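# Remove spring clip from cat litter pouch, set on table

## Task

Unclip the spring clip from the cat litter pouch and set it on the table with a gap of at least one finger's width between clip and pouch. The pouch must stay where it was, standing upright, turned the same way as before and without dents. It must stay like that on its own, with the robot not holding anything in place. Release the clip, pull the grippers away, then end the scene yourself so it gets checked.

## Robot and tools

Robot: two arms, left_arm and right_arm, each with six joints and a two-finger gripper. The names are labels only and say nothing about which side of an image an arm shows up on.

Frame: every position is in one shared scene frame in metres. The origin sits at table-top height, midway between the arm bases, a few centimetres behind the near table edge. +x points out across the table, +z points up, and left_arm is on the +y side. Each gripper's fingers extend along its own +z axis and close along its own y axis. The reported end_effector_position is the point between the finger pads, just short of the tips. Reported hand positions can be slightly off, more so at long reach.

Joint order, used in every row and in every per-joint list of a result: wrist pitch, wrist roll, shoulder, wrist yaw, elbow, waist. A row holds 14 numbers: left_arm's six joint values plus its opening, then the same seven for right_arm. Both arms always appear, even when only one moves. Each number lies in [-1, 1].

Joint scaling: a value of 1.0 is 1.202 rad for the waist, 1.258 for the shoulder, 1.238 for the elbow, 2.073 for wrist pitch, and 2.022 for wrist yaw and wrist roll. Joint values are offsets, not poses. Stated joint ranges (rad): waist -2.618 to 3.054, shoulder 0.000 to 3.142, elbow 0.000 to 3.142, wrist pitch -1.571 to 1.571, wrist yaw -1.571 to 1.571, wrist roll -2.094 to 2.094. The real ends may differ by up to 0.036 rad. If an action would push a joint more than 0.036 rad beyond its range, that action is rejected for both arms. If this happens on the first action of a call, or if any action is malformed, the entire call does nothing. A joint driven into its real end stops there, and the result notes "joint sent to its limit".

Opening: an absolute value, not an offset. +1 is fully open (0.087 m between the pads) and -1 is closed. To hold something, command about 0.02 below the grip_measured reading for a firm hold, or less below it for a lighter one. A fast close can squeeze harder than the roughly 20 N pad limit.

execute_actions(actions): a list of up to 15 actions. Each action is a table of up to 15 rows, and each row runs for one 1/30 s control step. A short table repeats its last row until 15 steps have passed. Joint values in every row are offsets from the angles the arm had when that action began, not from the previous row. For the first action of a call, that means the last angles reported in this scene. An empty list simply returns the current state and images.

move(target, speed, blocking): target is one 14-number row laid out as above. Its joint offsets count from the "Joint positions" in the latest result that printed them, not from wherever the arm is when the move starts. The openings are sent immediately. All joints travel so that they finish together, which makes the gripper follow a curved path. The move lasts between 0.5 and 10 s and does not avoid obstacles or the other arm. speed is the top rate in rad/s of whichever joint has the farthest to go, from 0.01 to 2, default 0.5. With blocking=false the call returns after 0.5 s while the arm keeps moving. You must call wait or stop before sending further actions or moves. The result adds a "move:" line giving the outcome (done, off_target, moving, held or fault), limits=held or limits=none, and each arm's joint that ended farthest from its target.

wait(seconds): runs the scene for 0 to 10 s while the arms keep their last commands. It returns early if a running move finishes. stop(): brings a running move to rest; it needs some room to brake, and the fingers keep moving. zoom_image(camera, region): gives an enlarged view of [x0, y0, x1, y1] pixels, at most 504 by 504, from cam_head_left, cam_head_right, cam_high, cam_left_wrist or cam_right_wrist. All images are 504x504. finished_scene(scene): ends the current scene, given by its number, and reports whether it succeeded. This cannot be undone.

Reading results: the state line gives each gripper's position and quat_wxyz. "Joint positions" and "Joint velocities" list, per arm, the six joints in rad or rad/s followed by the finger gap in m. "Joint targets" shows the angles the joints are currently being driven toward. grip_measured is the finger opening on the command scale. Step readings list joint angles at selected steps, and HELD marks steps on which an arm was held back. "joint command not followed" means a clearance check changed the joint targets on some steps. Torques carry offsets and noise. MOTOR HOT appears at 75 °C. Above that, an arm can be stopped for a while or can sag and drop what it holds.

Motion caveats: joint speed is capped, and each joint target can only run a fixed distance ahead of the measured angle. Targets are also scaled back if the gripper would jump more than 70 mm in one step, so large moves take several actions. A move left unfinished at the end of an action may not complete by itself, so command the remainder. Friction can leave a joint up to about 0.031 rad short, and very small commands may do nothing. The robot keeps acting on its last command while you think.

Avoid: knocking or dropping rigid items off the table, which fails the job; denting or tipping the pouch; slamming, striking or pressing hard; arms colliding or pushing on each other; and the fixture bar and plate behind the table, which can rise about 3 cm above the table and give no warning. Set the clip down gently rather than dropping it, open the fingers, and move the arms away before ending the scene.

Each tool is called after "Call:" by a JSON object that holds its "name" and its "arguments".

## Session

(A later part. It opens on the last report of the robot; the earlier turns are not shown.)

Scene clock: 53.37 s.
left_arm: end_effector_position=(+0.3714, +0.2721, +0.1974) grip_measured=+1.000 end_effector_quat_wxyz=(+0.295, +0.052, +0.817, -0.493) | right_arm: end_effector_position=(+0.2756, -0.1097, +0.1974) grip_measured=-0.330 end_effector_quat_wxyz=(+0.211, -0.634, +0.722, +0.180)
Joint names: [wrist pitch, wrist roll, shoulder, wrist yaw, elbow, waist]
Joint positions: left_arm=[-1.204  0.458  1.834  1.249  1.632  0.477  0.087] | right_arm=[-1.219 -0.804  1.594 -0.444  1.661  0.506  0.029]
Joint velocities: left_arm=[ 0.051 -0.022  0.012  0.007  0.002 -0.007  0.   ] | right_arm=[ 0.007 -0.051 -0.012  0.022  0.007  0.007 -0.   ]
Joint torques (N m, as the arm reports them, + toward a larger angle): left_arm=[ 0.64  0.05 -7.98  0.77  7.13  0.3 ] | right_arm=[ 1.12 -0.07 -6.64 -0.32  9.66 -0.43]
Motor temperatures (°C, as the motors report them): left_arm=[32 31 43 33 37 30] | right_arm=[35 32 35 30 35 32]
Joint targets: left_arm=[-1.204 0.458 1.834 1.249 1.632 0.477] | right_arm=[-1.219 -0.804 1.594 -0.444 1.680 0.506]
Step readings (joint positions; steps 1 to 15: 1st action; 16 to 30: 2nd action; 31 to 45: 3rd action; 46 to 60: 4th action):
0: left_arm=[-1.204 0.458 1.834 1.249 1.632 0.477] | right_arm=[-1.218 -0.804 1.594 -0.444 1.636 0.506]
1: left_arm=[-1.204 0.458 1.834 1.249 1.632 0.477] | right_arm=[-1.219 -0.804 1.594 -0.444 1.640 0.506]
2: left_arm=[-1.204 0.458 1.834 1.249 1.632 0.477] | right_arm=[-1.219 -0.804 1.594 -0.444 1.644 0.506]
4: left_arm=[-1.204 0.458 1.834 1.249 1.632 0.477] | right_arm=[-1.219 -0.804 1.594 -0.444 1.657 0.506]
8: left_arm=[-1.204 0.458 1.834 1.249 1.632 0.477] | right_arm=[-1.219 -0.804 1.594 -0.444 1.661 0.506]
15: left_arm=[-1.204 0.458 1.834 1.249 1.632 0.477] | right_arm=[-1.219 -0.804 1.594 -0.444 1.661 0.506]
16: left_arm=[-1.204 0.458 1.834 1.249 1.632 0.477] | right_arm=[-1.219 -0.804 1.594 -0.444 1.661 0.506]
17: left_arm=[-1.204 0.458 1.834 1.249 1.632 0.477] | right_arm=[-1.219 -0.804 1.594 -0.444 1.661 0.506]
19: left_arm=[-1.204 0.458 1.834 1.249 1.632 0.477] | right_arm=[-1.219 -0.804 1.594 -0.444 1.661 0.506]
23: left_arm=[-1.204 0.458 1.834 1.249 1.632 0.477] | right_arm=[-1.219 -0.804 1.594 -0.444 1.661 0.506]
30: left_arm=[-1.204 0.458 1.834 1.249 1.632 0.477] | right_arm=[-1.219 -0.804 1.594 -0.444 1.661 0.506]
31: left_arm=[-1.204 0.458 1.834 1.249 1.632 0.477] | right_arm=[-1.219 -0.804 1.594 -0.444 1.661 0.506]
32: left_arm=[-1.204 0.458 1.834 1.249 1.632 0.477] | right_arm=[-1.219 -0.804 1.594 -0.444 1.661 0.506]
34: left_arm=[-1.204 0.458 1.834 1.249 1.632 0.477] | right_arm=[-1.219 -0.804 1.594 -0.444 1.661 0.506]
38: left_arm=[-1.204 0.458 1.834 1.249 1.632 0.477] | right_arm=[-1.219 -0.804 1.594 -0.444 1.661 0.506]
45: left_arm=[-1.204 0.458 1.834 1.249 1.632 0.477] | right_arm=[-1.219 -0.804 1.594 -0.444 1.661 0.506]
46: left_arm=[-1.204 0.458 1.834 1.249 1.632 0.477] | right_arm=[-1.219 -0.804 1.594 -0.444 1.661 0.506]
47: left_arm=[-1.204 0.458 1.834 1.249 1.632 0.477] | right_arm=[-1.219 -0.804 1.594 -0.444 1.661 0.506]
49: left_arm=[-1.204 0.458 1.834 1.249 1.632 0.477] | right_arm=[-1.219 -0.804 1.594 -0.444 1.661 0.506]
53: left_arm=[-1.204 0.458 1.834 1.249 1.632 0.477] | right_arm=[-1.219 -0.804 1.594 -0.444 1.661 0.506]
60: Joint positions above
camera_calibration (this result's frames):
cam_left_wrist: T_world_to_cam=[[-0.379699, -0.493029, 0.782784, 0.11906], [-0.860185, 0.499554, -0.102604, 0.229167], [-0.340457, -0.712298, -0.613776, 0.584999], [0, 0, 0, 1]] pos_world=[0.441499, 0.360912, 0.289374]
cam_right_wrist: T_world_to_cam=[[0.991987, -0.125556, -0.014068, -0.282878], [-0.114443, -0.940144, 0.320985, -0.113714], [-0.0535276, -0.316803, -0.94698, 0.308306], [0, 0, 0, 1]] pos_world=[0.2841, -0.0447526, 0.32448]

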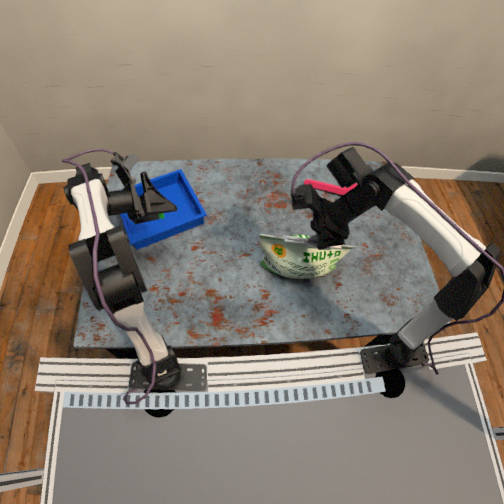

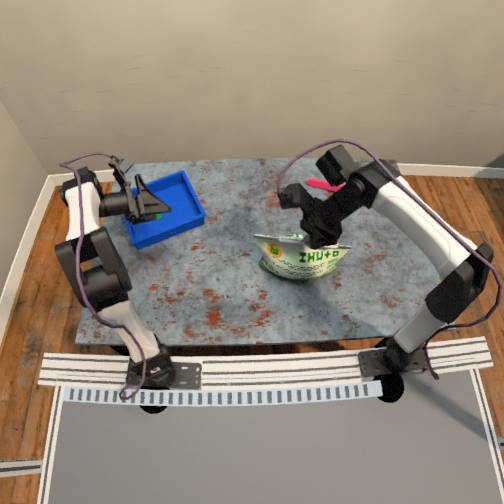

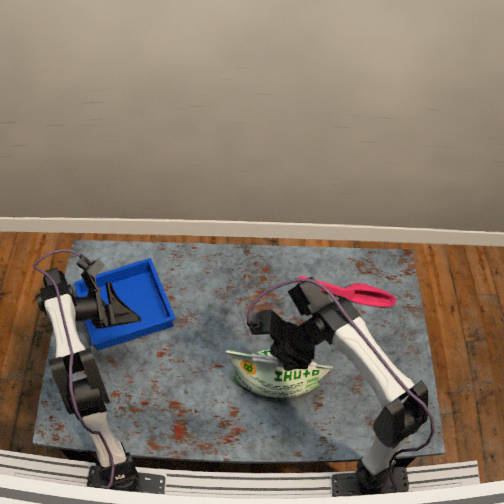

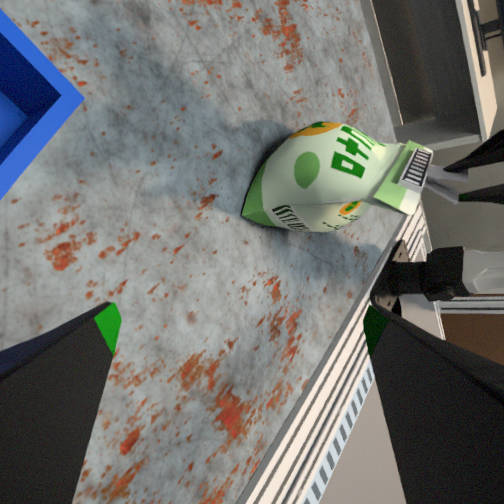

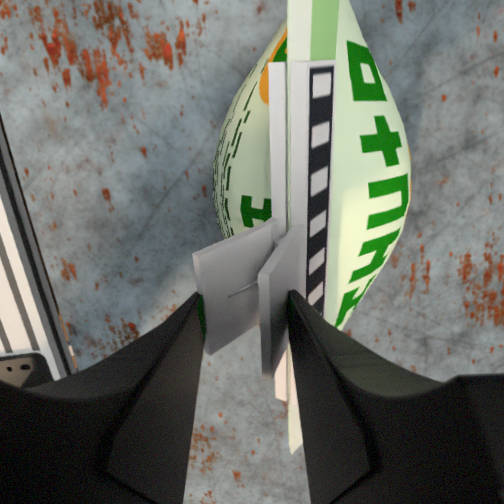

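Call:
{"name": "execute_actions", "arguments": {"actions": [[[0,0,0,0,0,0,1,0,0,0,0,0.015,0,-0.55]],[[0,0,0,0,0,0,1,0,0,0,0,0.015,0,-0.65]]]}}

Call:
{"name": "zoom_image", "arguments": {"camera": "cam_left_wrist", "region": [364, 100, 504, 240]}}

Scene clock: 55.90 s.
left_arm: end_effector_position=(+0.3714, +0.2721, +0.1974) grip_measured=+1.000 end_effector_quat_wxyz=(+0.295, +0.052, +0.817, -0.493) | right_arm: end_effector_position=(+0.2756, -0.1097, +0.1974) grip_measured=-0.330 end_effector_quat_wxyz=(+0.211, -0.634, +0.722, +0.180)
Joint names: [wrist pitch, wrist roll, shoulder, wrist yaw, elbow, waist]
Joint positions: left_arm=[-1.204  0.458  1.834  1.249  1.632  0.477  0.087] | right_arm=[-1.219 -0.804  1.594 -0.444  1.661  0.506  0.029]
Joint velocities: left_arm=[-0.007  0.051  0.002 -0.022  0.002  0.002  0.   ] | right_arm=[ 0.037 -0.051 -0.017  0.051 -0.012 -0.017 -0.001]
Joint torques (N m, as the arm reports them, + toward a larger angle): left_arm=[ 0.64  0.05 -7.96  0.77  7.13  0.33] | right_arm=[ 1.1  -0.06 -6.65 -0.33  9.52 -0.43]
Motor temperatures (°C, as the motors report them): left_arm=[32 31 43 34 38 30] | right_arm=[35 32 35 30 35 32]
Joint targets: left_arm=[-1.204 0.458 1.834 1.249 1.632 0.477] | right_arm=[-1.219 -0.804 1.594 -0.444 1.679 0.506]
Step readings (joint positions; steps 1 to 15: 1st action; 16 to 30: 2nd action):
0: left_arm=[-1.204 0.458 1.834 1.249 1.632 0.477] | right_arm=[-1.219 -0.804 1.594 -0.444 1.661 0.506]
1: left_arm=[-1.204 0.458 1.834 1.249 1.632 0.477] | right_arm=[-1.219 -0.804 1.594 -0.444 1.661 0.506]
2: left_arm=[-1.204 0.458 1.834 1.249 1.632 0.477] | right_arm=[-1.219 -0.804 1.594 -0.444 1.661 0.506]
4: left_arm=[-1.204 0.458 1.834 1.249 1.632 0.477] | right_arm=[-1.219 -0.804 1.594 -0.444 1.661 0.506]
8: left_arm=[-1.204 0.458 1.834 1.249 1.632 0.477] | right_arm=[-1.219 -0.804 1.594 -0.444 1.661 0.506]
15: left_arm=[-1.204 0.458 1.834 1.249 1.632 0.477] | right_arm=[-1.219 -0.804 1.594 -0.444 1.661 0.506]
16: left_arm=[-1.204 0.458 1.834 1.249 1.632 0.477] | right_arm=[-1.219 -0.804 1.594 -0.444 1.661 0.506]
17: left_arm=[-1.204 0.458 1.834 1.249 1.632 0.477] | right_arm=[-1.219 -0.804 1.594 -0.444 1.661 0.506]
19: left_arm=[-1.204 0.458 1.834 1.249 1.632 0.477] | right_arm=[-1.219 -0.804 1.594 -0.444 1.661 0.506]
23: left_arm=[-1.204 0.458 1.834 1.249 1.632 0.477] | right_arm=[-1.219 -0.804 1.594 -0.444 1.661 0.506]
30: Joint positions above
camera_calibration (this result's frames):
cam_left_wrist: T_world_to_cam=[[-0.379699, -0.493029, 0.782784, 0.11906], [-0.860185, 0.499554, -0.102604, 0.229167], [-0.340457, -0.712298, -0.613776, 0.584999], [0, 0, 0, 1]] pos_world=[0.441499, 0.360912, 0.289374]
cam_right_wrist: T_world_to_cam=[[0.991987, -0.125556, -0.014068, -0.282878], [-0.114443, -0.940144, 0.320985, -0.113714], [-0.0535276, -0.316803, -0.94698, 0.308306], [0, 0, 0, 1]] pos_world=[0.2841, -0.0447526, 0.32448]

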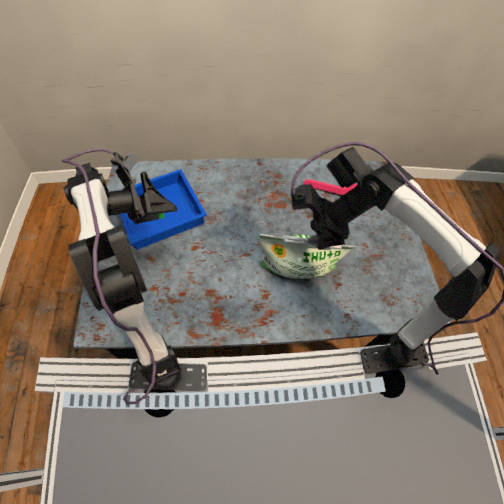

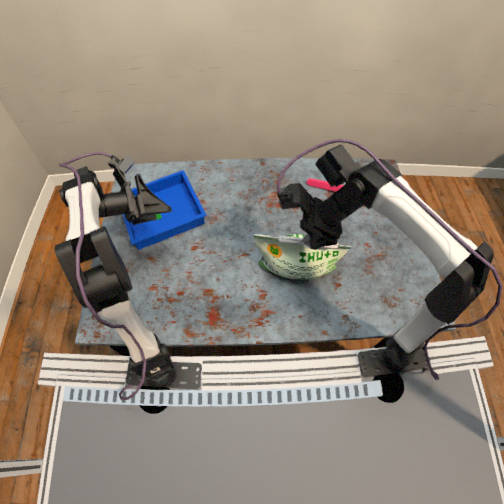

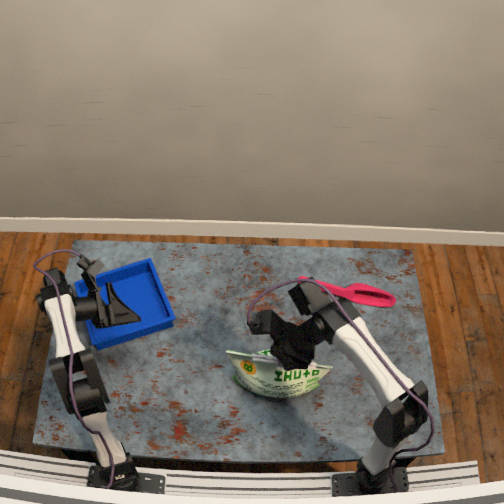

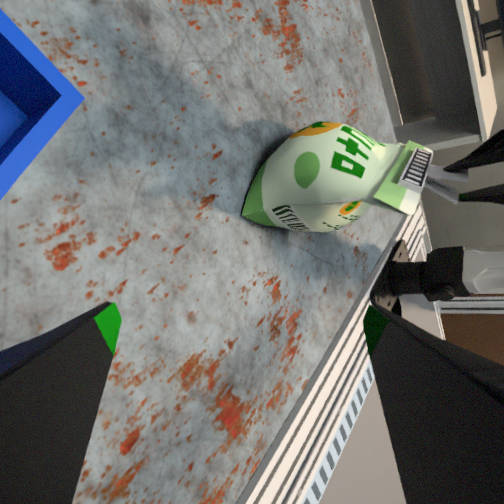

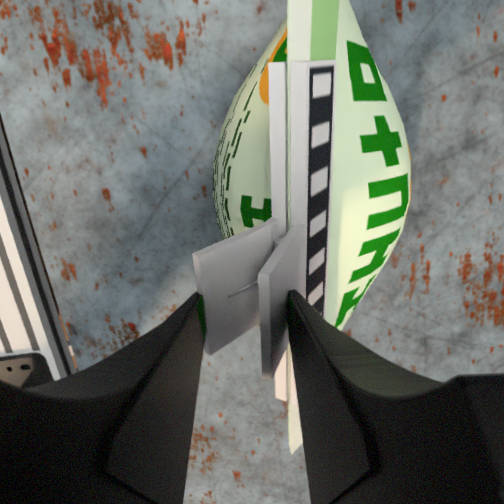

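Region (364, 100, 504, 240) of cam_left_wrist's 504x504 image, scaled by 3.600, with more detail than that image has.

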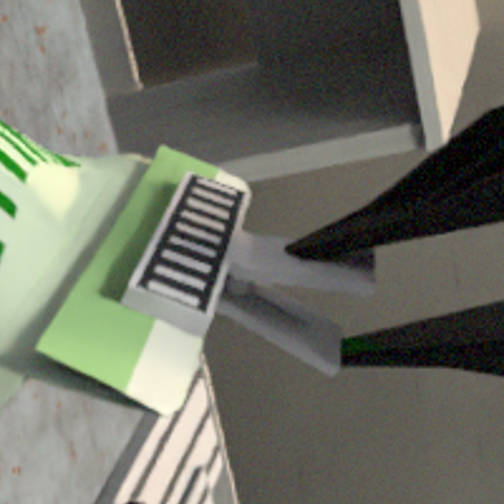

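Call:
{"name": "execute_actions", "arguments": {"actions": [[[0,0,0,0,0,0,1,0,0,0,0,0.015,0,0.6]]]}}

Call:
{"name": "move", "arguments": {"target": [0,0,0,0,0,0,1,0.148,-0.017,-0.197,0,-0.238,0,0.6], "speed": 0.3}}

Call:
{"name": "zoom_image", "arguments": {"camera": "cam_left_wrist", "region": [364, 100, 504, 240]}}

Scene clock: 63.03 s.
left_arm: end_effector_position=(+0.3714, +0.2721, +0.1974) grip_measured=+1.000 end_effector_quat_wxyz=(+0.295, +0.052, +0.817, -0.493) | right_arm: end_effector_position=(+0.2756, -0.1097, +0.1974) grip_measured=+0.600 end_effector_quat_wxyz=(+0.211, -0.634, +0.722, +0.180)
Joint names: [wrist pitch, wrist roll, shoulder, wrist yaw, elbow, waist]
Joint positions: left_arm=[-1.204  0.458  1.834  1.249  1.632  0.477  0.087] | right_arm=[-1.219 -0.804  1.594 -0.444  1.661  0.506  0.07 ]
Joint velocities: left_arm=[-0.037 -0.007 -0.012  0.007  0.002  0.007  0.   ] | right_arm=[ 0.022  0.051  0.007 -0.037 -0.007  0.002 -0.   ]
Joint torques (N m, as the arm reports them, + toward a larger angle): left_arm=[ 0.63  0.05 -7.97  0.77  7.14  0.31] | right_arm=[ 1.11 -0.06 -6.62 -0.33  9.51 -0.48]
Motor temperatures (°C, as the motors report them): left_arm=[32 31 44 34 38 30] | right_arm=[35 32 35 30 36 32]
Joint targets: left_arm=[-1.204 0.458 1.834 1.249 1.632 0.477] | right_arm=[-1.219 -0.804 1.594 -0.444 1.679 0.506]
Step readings (joint positions):
0: left_arm=[-1.204 0.458 1.834 1.249 1.632 0.477] | right_arm=[-1.219 -0.804 1.594 -0.444 1.661 0.506]
1: left_arm=[-1.204 0.458 1.834 1.249 1.632 0.477] | right_arm=[-1.219 -0.804 1.594 -0.444 1.661 0.506]
2: left_arm=[-1.204 0.458 1.834 1.249 1.632 0.477] | right_arm=[-1.219 -0.804 1.594 -0.444 1.661 0.506]
4: left_arm=[-1.204 0.458 1.834 1.249 1.632 0.477] | right_arm=[-1.219 -0.804 1.594 -0.444 1.661 0.506]
8: left_arm=[-1.204 0.458 1.834 1.249 1.632 0.477] | right_arm=[-1.219 -0.804 1.594 -0.444 1.661 0.506]
15: Joint positions above
camera_calibration (this result's frames):
cam_left_wrist: T_world_to_cam=[[-0.379699, -0.493029, 0.782784, 0.11906], [-0.860185, 0.499554, -0.102604, 0.229167], [-0.340457, -0.712298, -0.613776, 0.584999], [0, 0, 0, 1]] pos_world=[0.441499, 0.360912, 0.289374]
cam_right_wrist: T_world_to_cam=[[0.991987, -0.125556, -0.014068, -0.282878], [-0.114443, -0.940144, 0.320985, -0.113714], [-0.0535276, -0.316803, -0.94698, 0.308306], [0, 0, 0, 1]] pos_world=[0.2841, -0.0447526, 0.32448]

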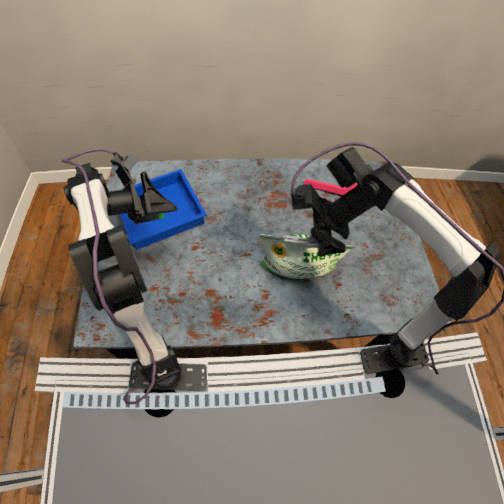

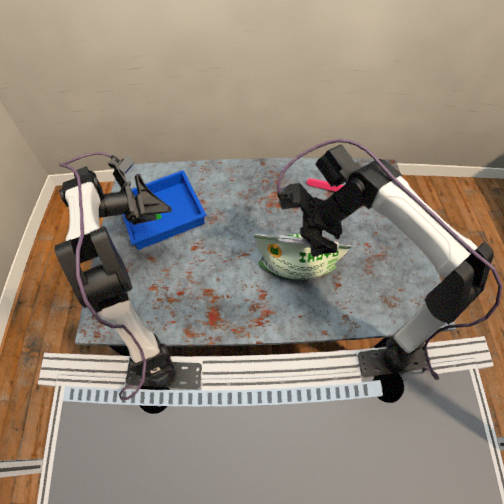

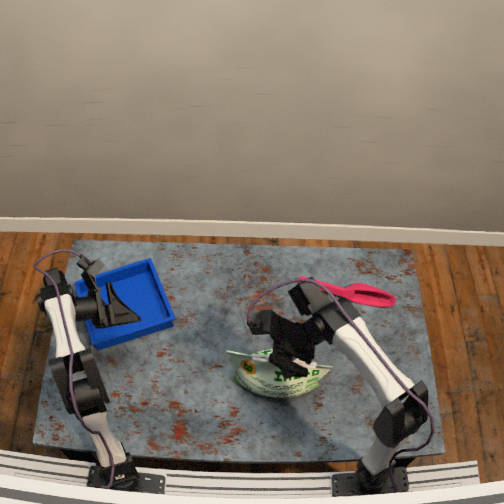

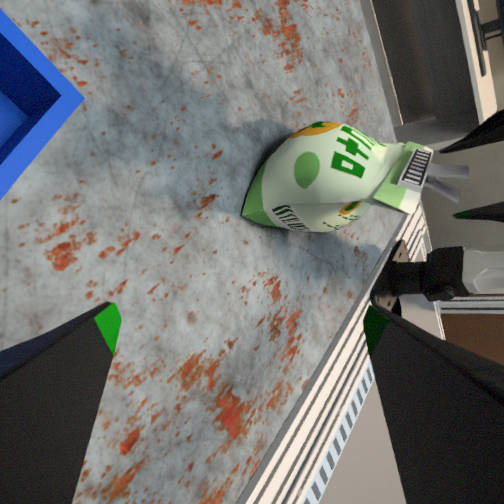

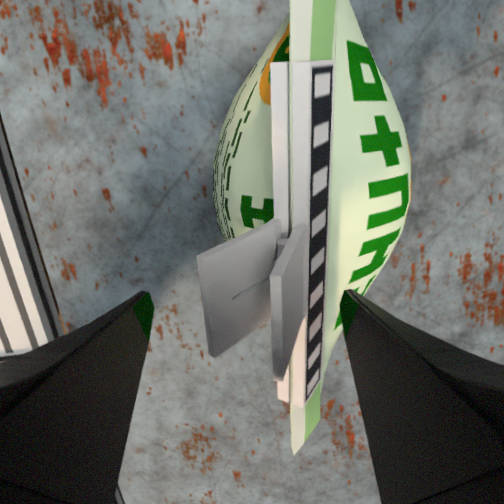

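Scene clock: 64.73 s.
left_arm: end_effector_position=(+0.3714, +0.2721, +0.1974) grip_measured=+1.000 end_effector_quat_wxyz=(+0.295, +0.052, +0.817, -0.493) | right_arm: end_effector_position=(+0.2747, -0.1111, +0.2013) grip_measured=+0.600 end_effector_quat_wxyz=(-0.320, +0.647, -0.674, -0.156)
Joint names: [wrist pitch, wrist roll, shoulder, wrist yaw, elbow, waist]
Joint positions: left_arm=[-1.204  0.458  1.834  1.249  1.632  0.477  0.087] | right_arm=[-0.93  -0.834  1.37  -0.444  1.378  0.506  0.07 ]
Joint velocities: left_arm=[-0.007 -0.066 -0.012  0.022  0.002 -0.007  0.   ] | right_arm=[-0.007 -0.125 -0.002 -0.081 -0.012 -0.012  0.   ]
Joint torques (N m, as the arm reports them, + toward a larger angle): left_arm=[ 0.64  0.05 -7.98  0.77  7.11  0.3 ] | right_arm=[ 1.58 -0.1  -7.01 -0.29  6.84 -0.49]
Motor temperatures (°C, as the motors report them): left_arm=[32 31 44 34 38 30] | right_arm=[35 32 35 30 36 32]
Joint targets: left_arm=[-1.204 0.458 1.834 1.249 1.632 0.477] | right_arm=[-0.913 -0.838 1.346 -0.444 1.366 0.506]
move: off_target (right_arm); limits=none; left_arm: farthest joint: the waist, 0.000 radians from its target (0.000 radians at the start); right_arm: farthest joint: the shoulder, 0.024 radians from its target (0.248 radians at the start)
camera_calibration (this result's frames):
cam_left_wrist: T_world_to_cam=[[-0.379699, -0.493029, 0.782784, 0.11906], [-0.860185, 0.499554, -0.102604, 0.229167], [-0.340457, -0.712298, -0.613776, 0.584999], [0, 0, 0, 1]] pos_world=[0.441499, 0.360912, 0.289374]
cam_right_wrist: T_world_to_cam=[[0.976975, -0.106961, 0.184608, -0.315873], [-0.141059, -0.972984, 0.182767, -0.0848555], [0.160072, -0.2046, -0.965669, 0.269027], [0, 0, 0, 1]] pos_world=[0.253567, -0.0613064, 0.333612]

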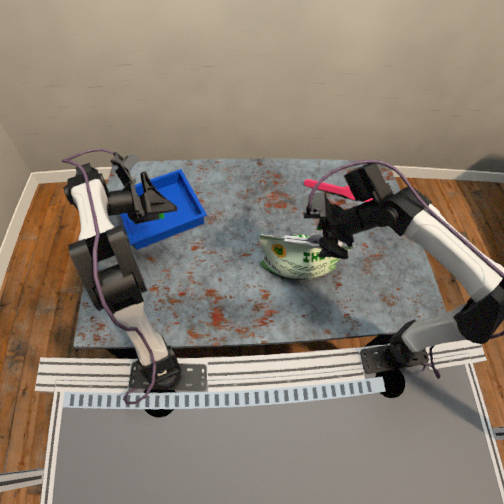

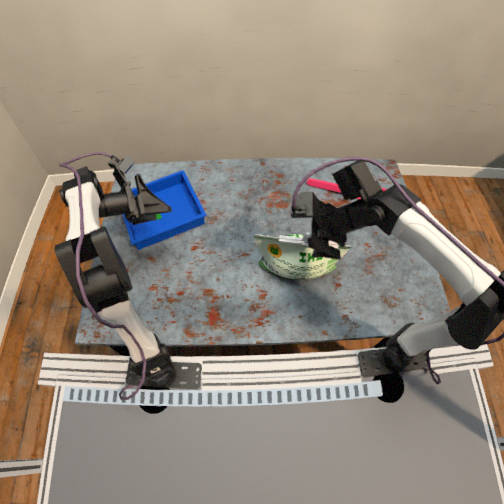

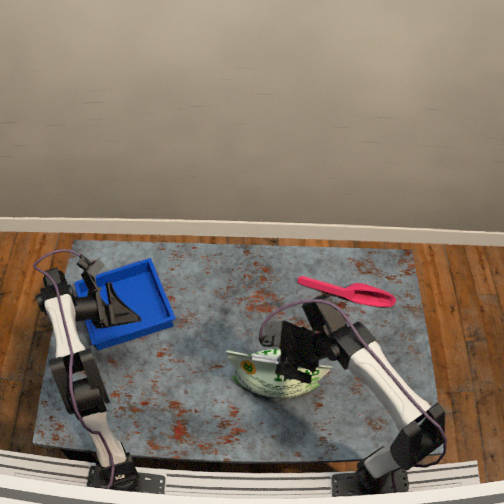

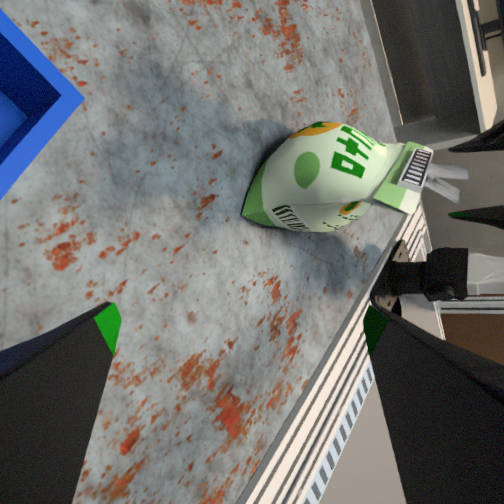

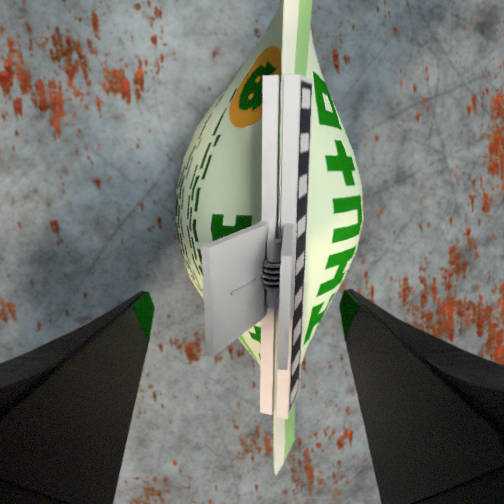

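Region (364, 100, 504, 240) of cam_left_wrist's 504x504 image, scaled by 3.600, with more detail than that image has.

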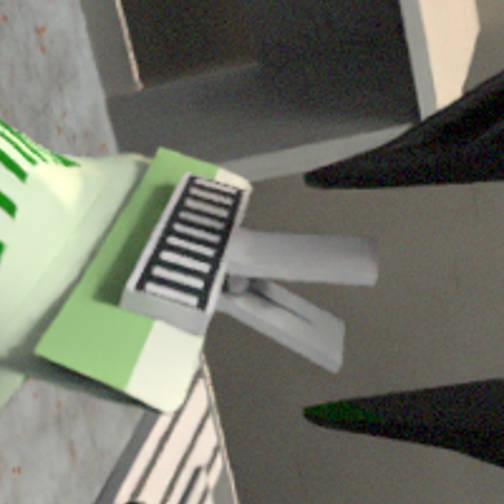

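Centered and better tilted. Close.

Call:
{"name": "execute_actions", "arguments": {"actions": [[[0,0,0,0,0,0,1,0,0,0,0,0,0,-0.15]],[[0,0,0,0,0,0,1,0,0,0,0,0,0,-0.4]],[[0,0,0,0,0,0,1,0,0,0,0,0,0,-0.6]]]}}

Call:
{"name": "zoom_image", "arguments": {"camera": "cam_left_wrist", "region": [364, 100, 504, 240]}}

Scene clock: 67.77 s.
left_arm: end_effector_position=(+0.3714, +0.2721, +0.1974) grip_measured=+1.000 end_effector_quat_wxyz=(+0.295, +0.052, +0.817, -0.493) | right_arm: end_effector_position=(+0.2749, -0.1110, +0.2014) grip_measured=-0.434 end_effector_quat_wxyz=(-0.321, +0.647, -0.674, -0.156)
Joint names: [wrist pitch, wrist roll, shoulder, wrist yaw, elbow, waist]
Joint positions: left_arm=[-1.204  0.458  1.834  1.249  1.632  0.477  0.087] | right_arm=[-0.929 -0.834  1.37  -0.444  1.378  0.506  0.025]
Joint velocities: left_arm=[ 0.037  0.007 -0.002  0.022 -0.002  0.007  0.   ] | right_arm=[-0.022 -0.022  0.002  0.037 -0.007  0.002 -0.   ]
Joint torques (N m, as the arm reports them, + toward a larger angle): left_arm=[ 0.64  0.05 -7.98  0.77  7.13  0.32] | right_arm=[ 1.47 -0.05 -5.02 -0.29  8.12 -0.43]
Motor temperatures (°C, as the motors report them): left_arm=[32 31 44 34 38 30] | right_arm=[35 32 35 30 36 32]
Joint targets: left_arm=[-1.204 0.458 1.834 1.249 1.632 0.477] | right_arm=[-0.929 -0.834 1.370 -0.444 1.378 0.506]
Step readings (joint positions; steps 1 to 15: 1st action; 16 to 30: 2nd action; 31 to 45: 3rd action):
0: left_arm=[-1.204 0.458 1.834 1.249 1.632 0.477] | right_arm=[-0.930 -0.834 1.370 -0.444 1.378 0.506]
1: left_arm=[-1.204 0.458 1.834 1.249 1.632 0.477] | right_arm=[-0.930 -0.834 1.370 -0.444 1.378 0.506]
2: left_arm=[-1.204 0.458 1.834 1.249 1.632 0.477] | right_arm=[-0.930 -0.834 1.370 -0.444 1.378 0.506]
4: left_arm=[-1.204 0.458 1.834 1.249 1.632 0.477] | right_arm=[-0.930 -0.834 1.370 -0.444 1.378 0.506]
8: left_arm=[-1.204 0.458 1.834 1.249 1.632 0.477] | right_arm=[-0.930 -0.834 1.370 -0.444 1.378 0.506]
15: left_arm=[-1.204 0.458 1.834 1.249 1.632 0.477] | right_arm=[-0.930 -0.834 1.370 -0.444 1.378 0.506]
16: left_arm=[-1.204 0.458 1.834 1.249 1.632 0.477] | right_arm=[-0.930 -0.834 1.370 -0.444 1.378 0.506]
17: left_arm=[-1.204 0.458 1.834 1.249 1.632 0.477] | right_arm=[-0.930 -0.834 1.370 -0.444 1.378 0.506]
19: left_arm=[-1.204 0.458 1.834 1.249 1.632 0.477] | right_arm=[-0.929 -0.834 1.370 -0.444 1.378 0.506]
23: left_arm=[-1.204 0.458 1.834 1.249 1.632 0.477] | right_arm=[-0.929 -0.834 1.370 -0.444 1.378 0.506]
30: left_arm=[-1.204 0.458 1.834 1.249 1.632 0.477] | right_arm=[-0.929 -0.834 1.370 -0.444 1.378 0.506]
31: left_arm=[-1.204 0.458 1.834 1.249 1.632 0.477] | right_arm=[-0.929 -0.834 1.370 -0.444 1.378 0.506]
32: left_arm=[-1.204 0.458 1.834 1.249 1.632 0.477] | right_arm=[-0.929 -0.834 1.370 -0.444 1.378 0.506]
34: left_arm=[-1.204 0.458 1.834 1.249 1.632 0.477] | right_arm=[-0.929 -0.834 1.370 -0.444 1.378 0.506]
38: left_arm=[-1.204 0.458 1.834 1.249 1.632 0.477] | right_arm=[-0.929 -0.834 1.370 -0.444 1.378 0.506]
45: Joint positions above
camera_calibration (this result's frames):
cam_left_wrist: T_world_to_cam=[[-0.379699, -0.493029, 0.782784, 0.11906], [-0.860185, 0.499554, -0.102604, 0.229167], [-0.340457, -0.712298, -0.613776, 0.584999], [0, 0, 0, 1]] pos_world=[0.441499, 0.360912, 0.289374]
cam_right_wrist: T_world_to_cam=[[0.976842, -0.106724, 0.185445, -0.31614], [-0.140929, -0.973083, 0.182342, -0.0847285], [0.160993, -0.204254, -0.965589, 0.268879], [0, 0, 0, 1]] pos_world=[0.25359, -0.0612679, 0.333703]

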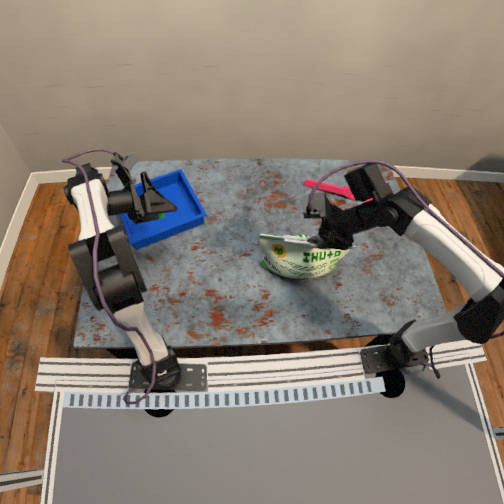

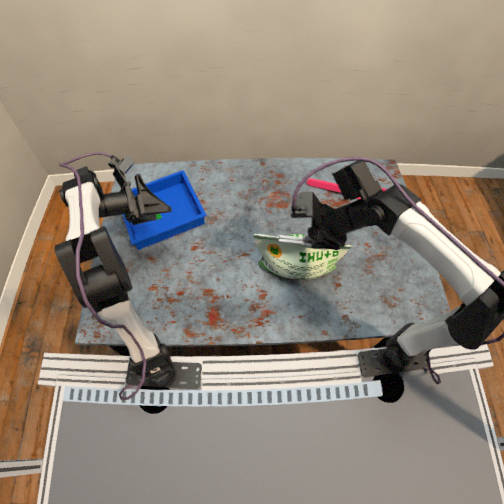

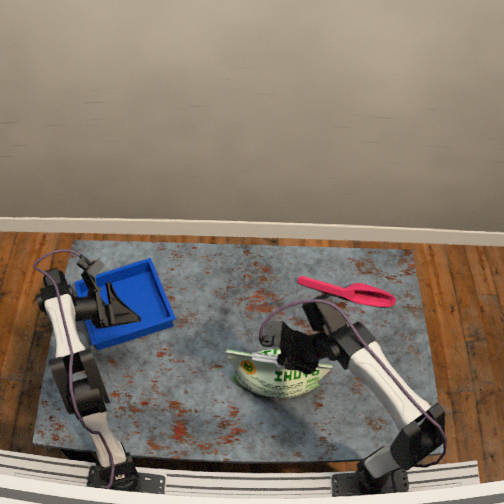

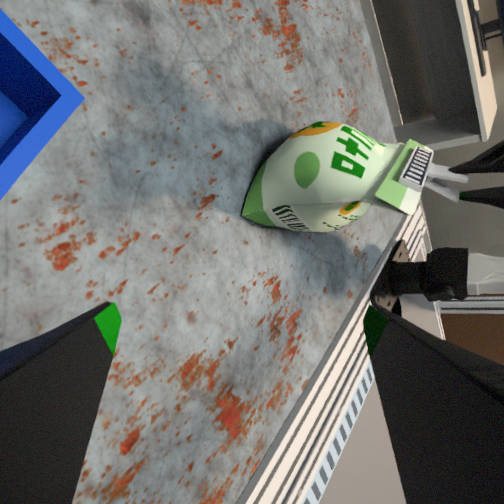

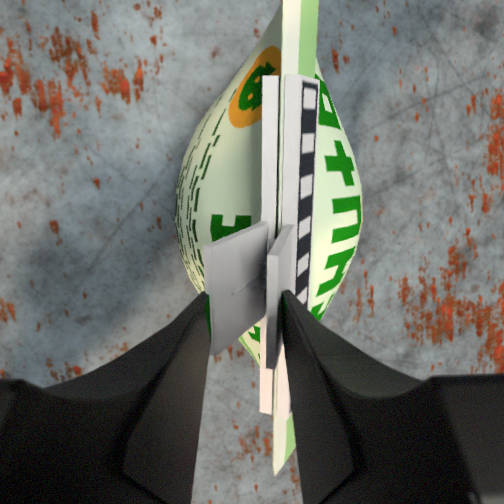

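Region (364, 100, 504, 240) of cam_left_wrist's 504x504 image, scaled by 3.600, with more detail than that image has.

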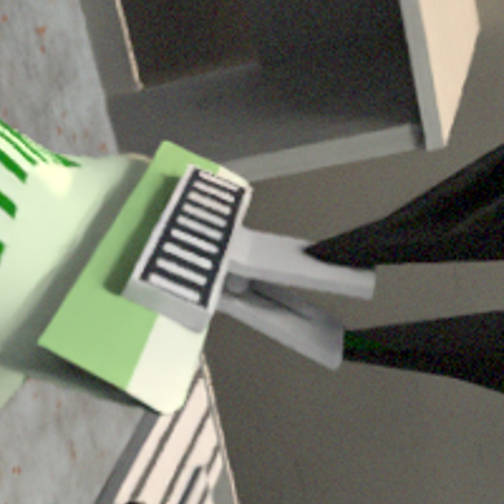

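Call:
{"name": "move", "arguments": {"target": [0,0,0,0,0,0,1,-0.042,0,0,0,0.08,0,-0.6], "speed": 0.1}}

Call:
{"name": "zoom_image", "arguments": {"camera": "cam_left_wrist", "region": [364, 100, 504, 240]}}

Scene clock: 73.37 s.
left_arm: end_effector_position=(+0.3714, +0.2721, +0.1974) grip_measured=+1.000 end_effector_quat_wxyz=(+0.295, +0.052, +0.817, -0.493) | right_arm: end_effector_position=(+0.2681, -0.1148, +0.2183) grip_measured=-0.434 end_effector_quat_wxyz=(-0.315, +0.647, -0.677, -0.157)
Joint names: [wrist pitch, wrist roll, shoulder, wrist yaw, elbow, waist]
Joint positions: left_arm=[-1.204  0.458  1.834  1.249  1.632  0.477  0.087] | right_arm=[-1.018 -0.834  1.37  -0.444  1.454  0.506  0.025]
Joint velocities: left_arm=[ 0.066 -0.007  0.007 -0.051 -0.007 -0.002  0.   ] | right_arm=[-0.007 -0.022  0.017 -0.037 -0.007  0.017  0.   ]
Joint torques (N m, as the arm reports them, + toward a larger angle): left_arm=[ 0.64  0.05 -7.97  0.77  7.13  0.31] | right_arm=[ 1.44 -0.04 -4.94 -0.3  10.34 -0.43]
Motor temperatures (°C, as the motors report them): left_arm=[32 31 45 34 38 30] | right_arm=[35 32 35 30 36 32]
Joint targets: left_arm=[-1.204 0.458 1.834 1.249 1.632 0.477] | right_arm=[-1.016 -0.834 1.370 -0.444 1.477 0.506]
move: off_target (right_arm); limits=none; left_arm: farthest joint: the waist, 0.000 radians from its target (0.000 radians at the start); right_arm: farthest joint: the elbow, 0.023 radians from its target (0.099 radians at the start)
camera_calibration (this result's frames):
cam_left_wrist: T_world_to_cam=[[-0.379699, -0.493029, 0.782784, 0.11906], [-0.860185, 0.499554, -0.102604, 0.229167], [-0.340457, -0.712298, -0.613776, 0.584999], [0, 0, 0, 1]] pos_world=[0.441499, 0.360912, 0.289374]
cam_right_wrist: T_world_to_cam=[[0.978816, -0.105915, 0.175217, -0.311327], [-0.139317, -0.97167, 0.190914, -0.0945428], [0.150032, -0.211281, -0.965842, 0.287749], [0, 0, 0, 1]] pos_world=[0.248389, -0.0640429, 0.35052]

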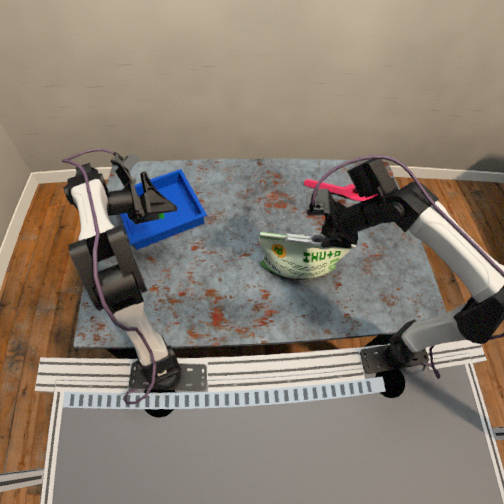

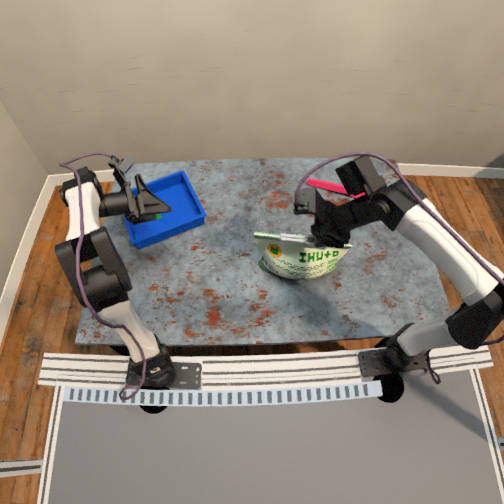

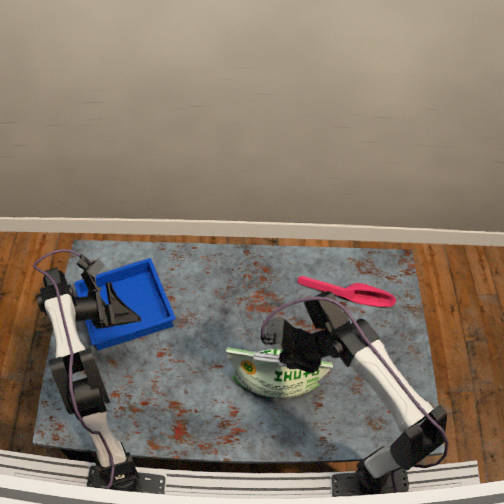

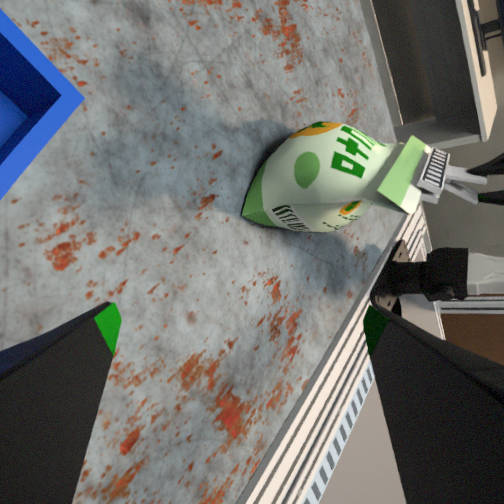

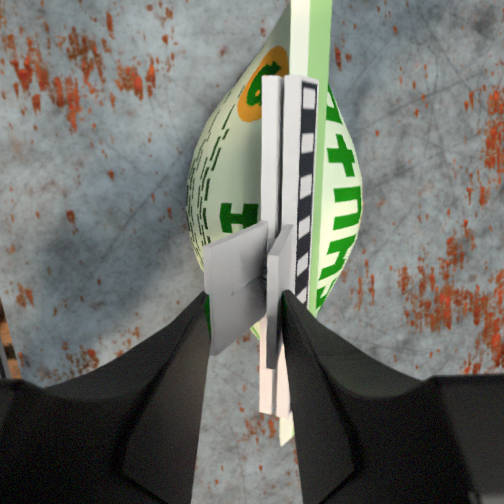

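Region (364, 100, 504, 240) of cam_left_wrist's 504x504 image, scaled by 3.600, with more detail than that image has.

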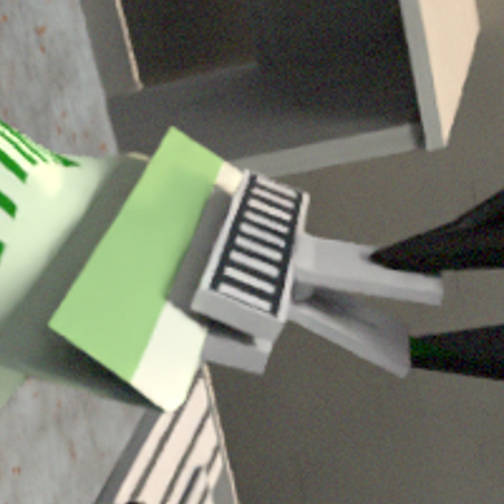

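Call:
{"name": "move", "arguments": {"target": [0,0,0,0,0,0,1,-0.06,0,0.045,0,0.15,0,-0.6], "speed": 0.2}}

Scene clock: 77.50 s.
left_arm: end_effector_position=(+0.3714, +0.2721, +0.1974) grip_measured=+1.000 end_effector_quat_wxyz=(+0.295, +0.052, +0.817, -0.493) | right_arm: end_effector_position=(+0.2679, -0.1142, +0.2474) grip_measured=-0.434 end_effector_quat_wxyz=(-0.312, +0.647, -0.678, -0.157)
Joint names: [wrist pitch, wrist roll, shoulder, wrist yaw, elbow, waist]
Joint positions: left_arm=[-1.204  0.458  1.834  1.249  1.632  0.477  0.087] | right_arm=[-1.144 -0.834  1.415 -0.444  1.618  0.506  0.025]
Joint velocities: left_arm=[-0.051 -0.081 -0.002 -0.007  0.002 -0.012  0.   ] | right_arm=[-0.022  0.022 -0.012 -0.022 -0.002  0.027 -0.001]
Joint torques (N m, as the arm reports them, + toward a larger angle): left_arm=[ 0.63  0.05 -7.97  0.76  7.13  0.3 ] | right_arm=[ 1.46 -0.04 -4.12 -0.29  9.83 -0.39]
Motor temperatures (°C, as the motors report them): left_arm=[32 31 45 34 38 30] | right_arm=[35 32 35 30 36 32]
Joint targets: left_arm=[-1.204 0.458 1.834 1.249 1.632 0.477] | right_arm=[-1.143 -0.834 1.427 -0.444 1.640 0.506]
move: off_target (right_arm); limits=none; left_arm: farthest joint: the waist, 0.000 radians from its target (0.000 radians at the start); right_arm: farthest joint: the elbow, 0.022 radians from its target (0.186 radians at the start)
camera_calibration (this result's frames):
cam_left_wrist: T_world_to_cam=[[-0.379699, -0.493029, 0.782784, 0.11906], [-0.860185, 0.499554, -0.102604, 0.229167], [-0.340457, -0.712298, -0.613776, 0.584999], [0, 0, 0, 1]] pos_world=[0.441499, 0.360912, 0.289374]
cam_right_wrist: T_world_to_cam=[[0.979759, -0.105468, 0.170146, -0.315052], [-0.138381, -0.971002, 0.194953, -0.100782], [0.144651, -0.214552, -0.965942, 0.317144], [0, 0, 0, 1]] pos_world=[0.248853, -0.0630437, 0.379595]

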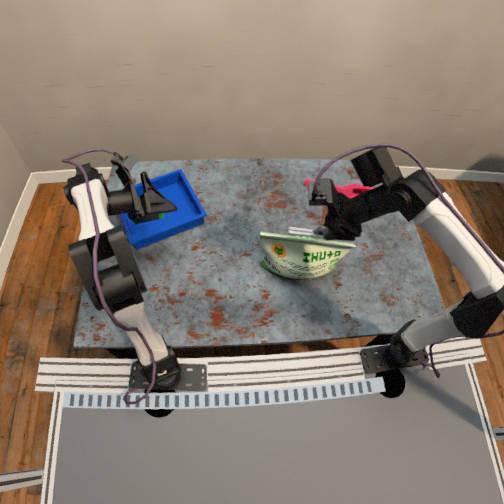

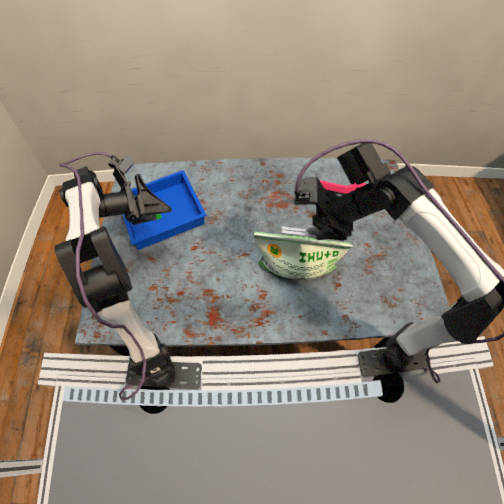

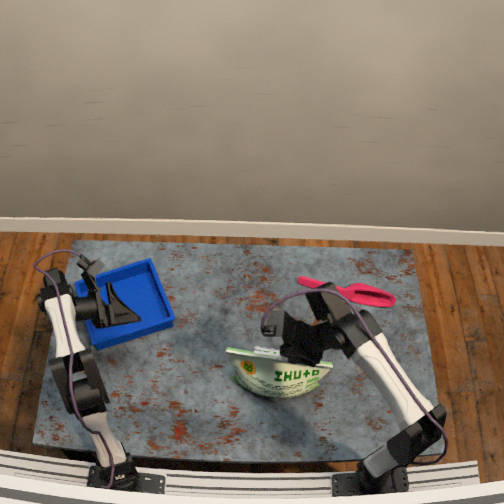

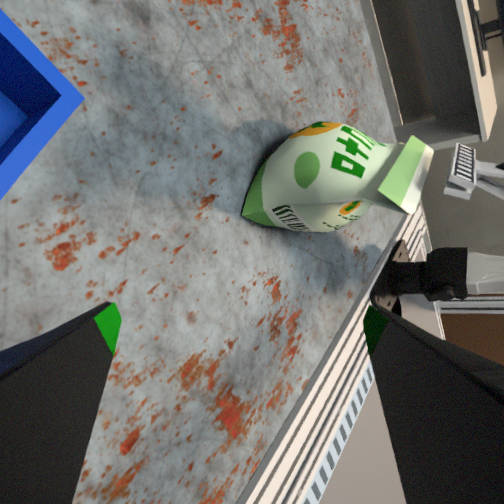

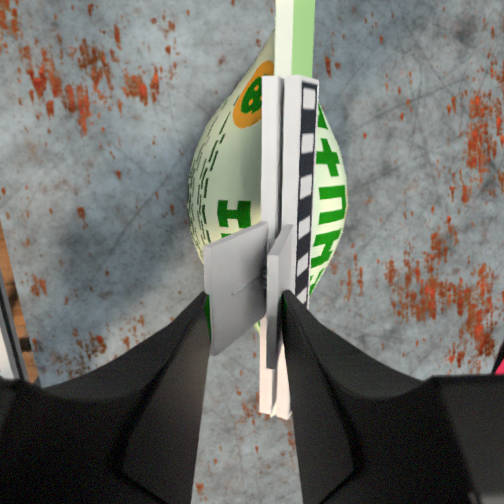

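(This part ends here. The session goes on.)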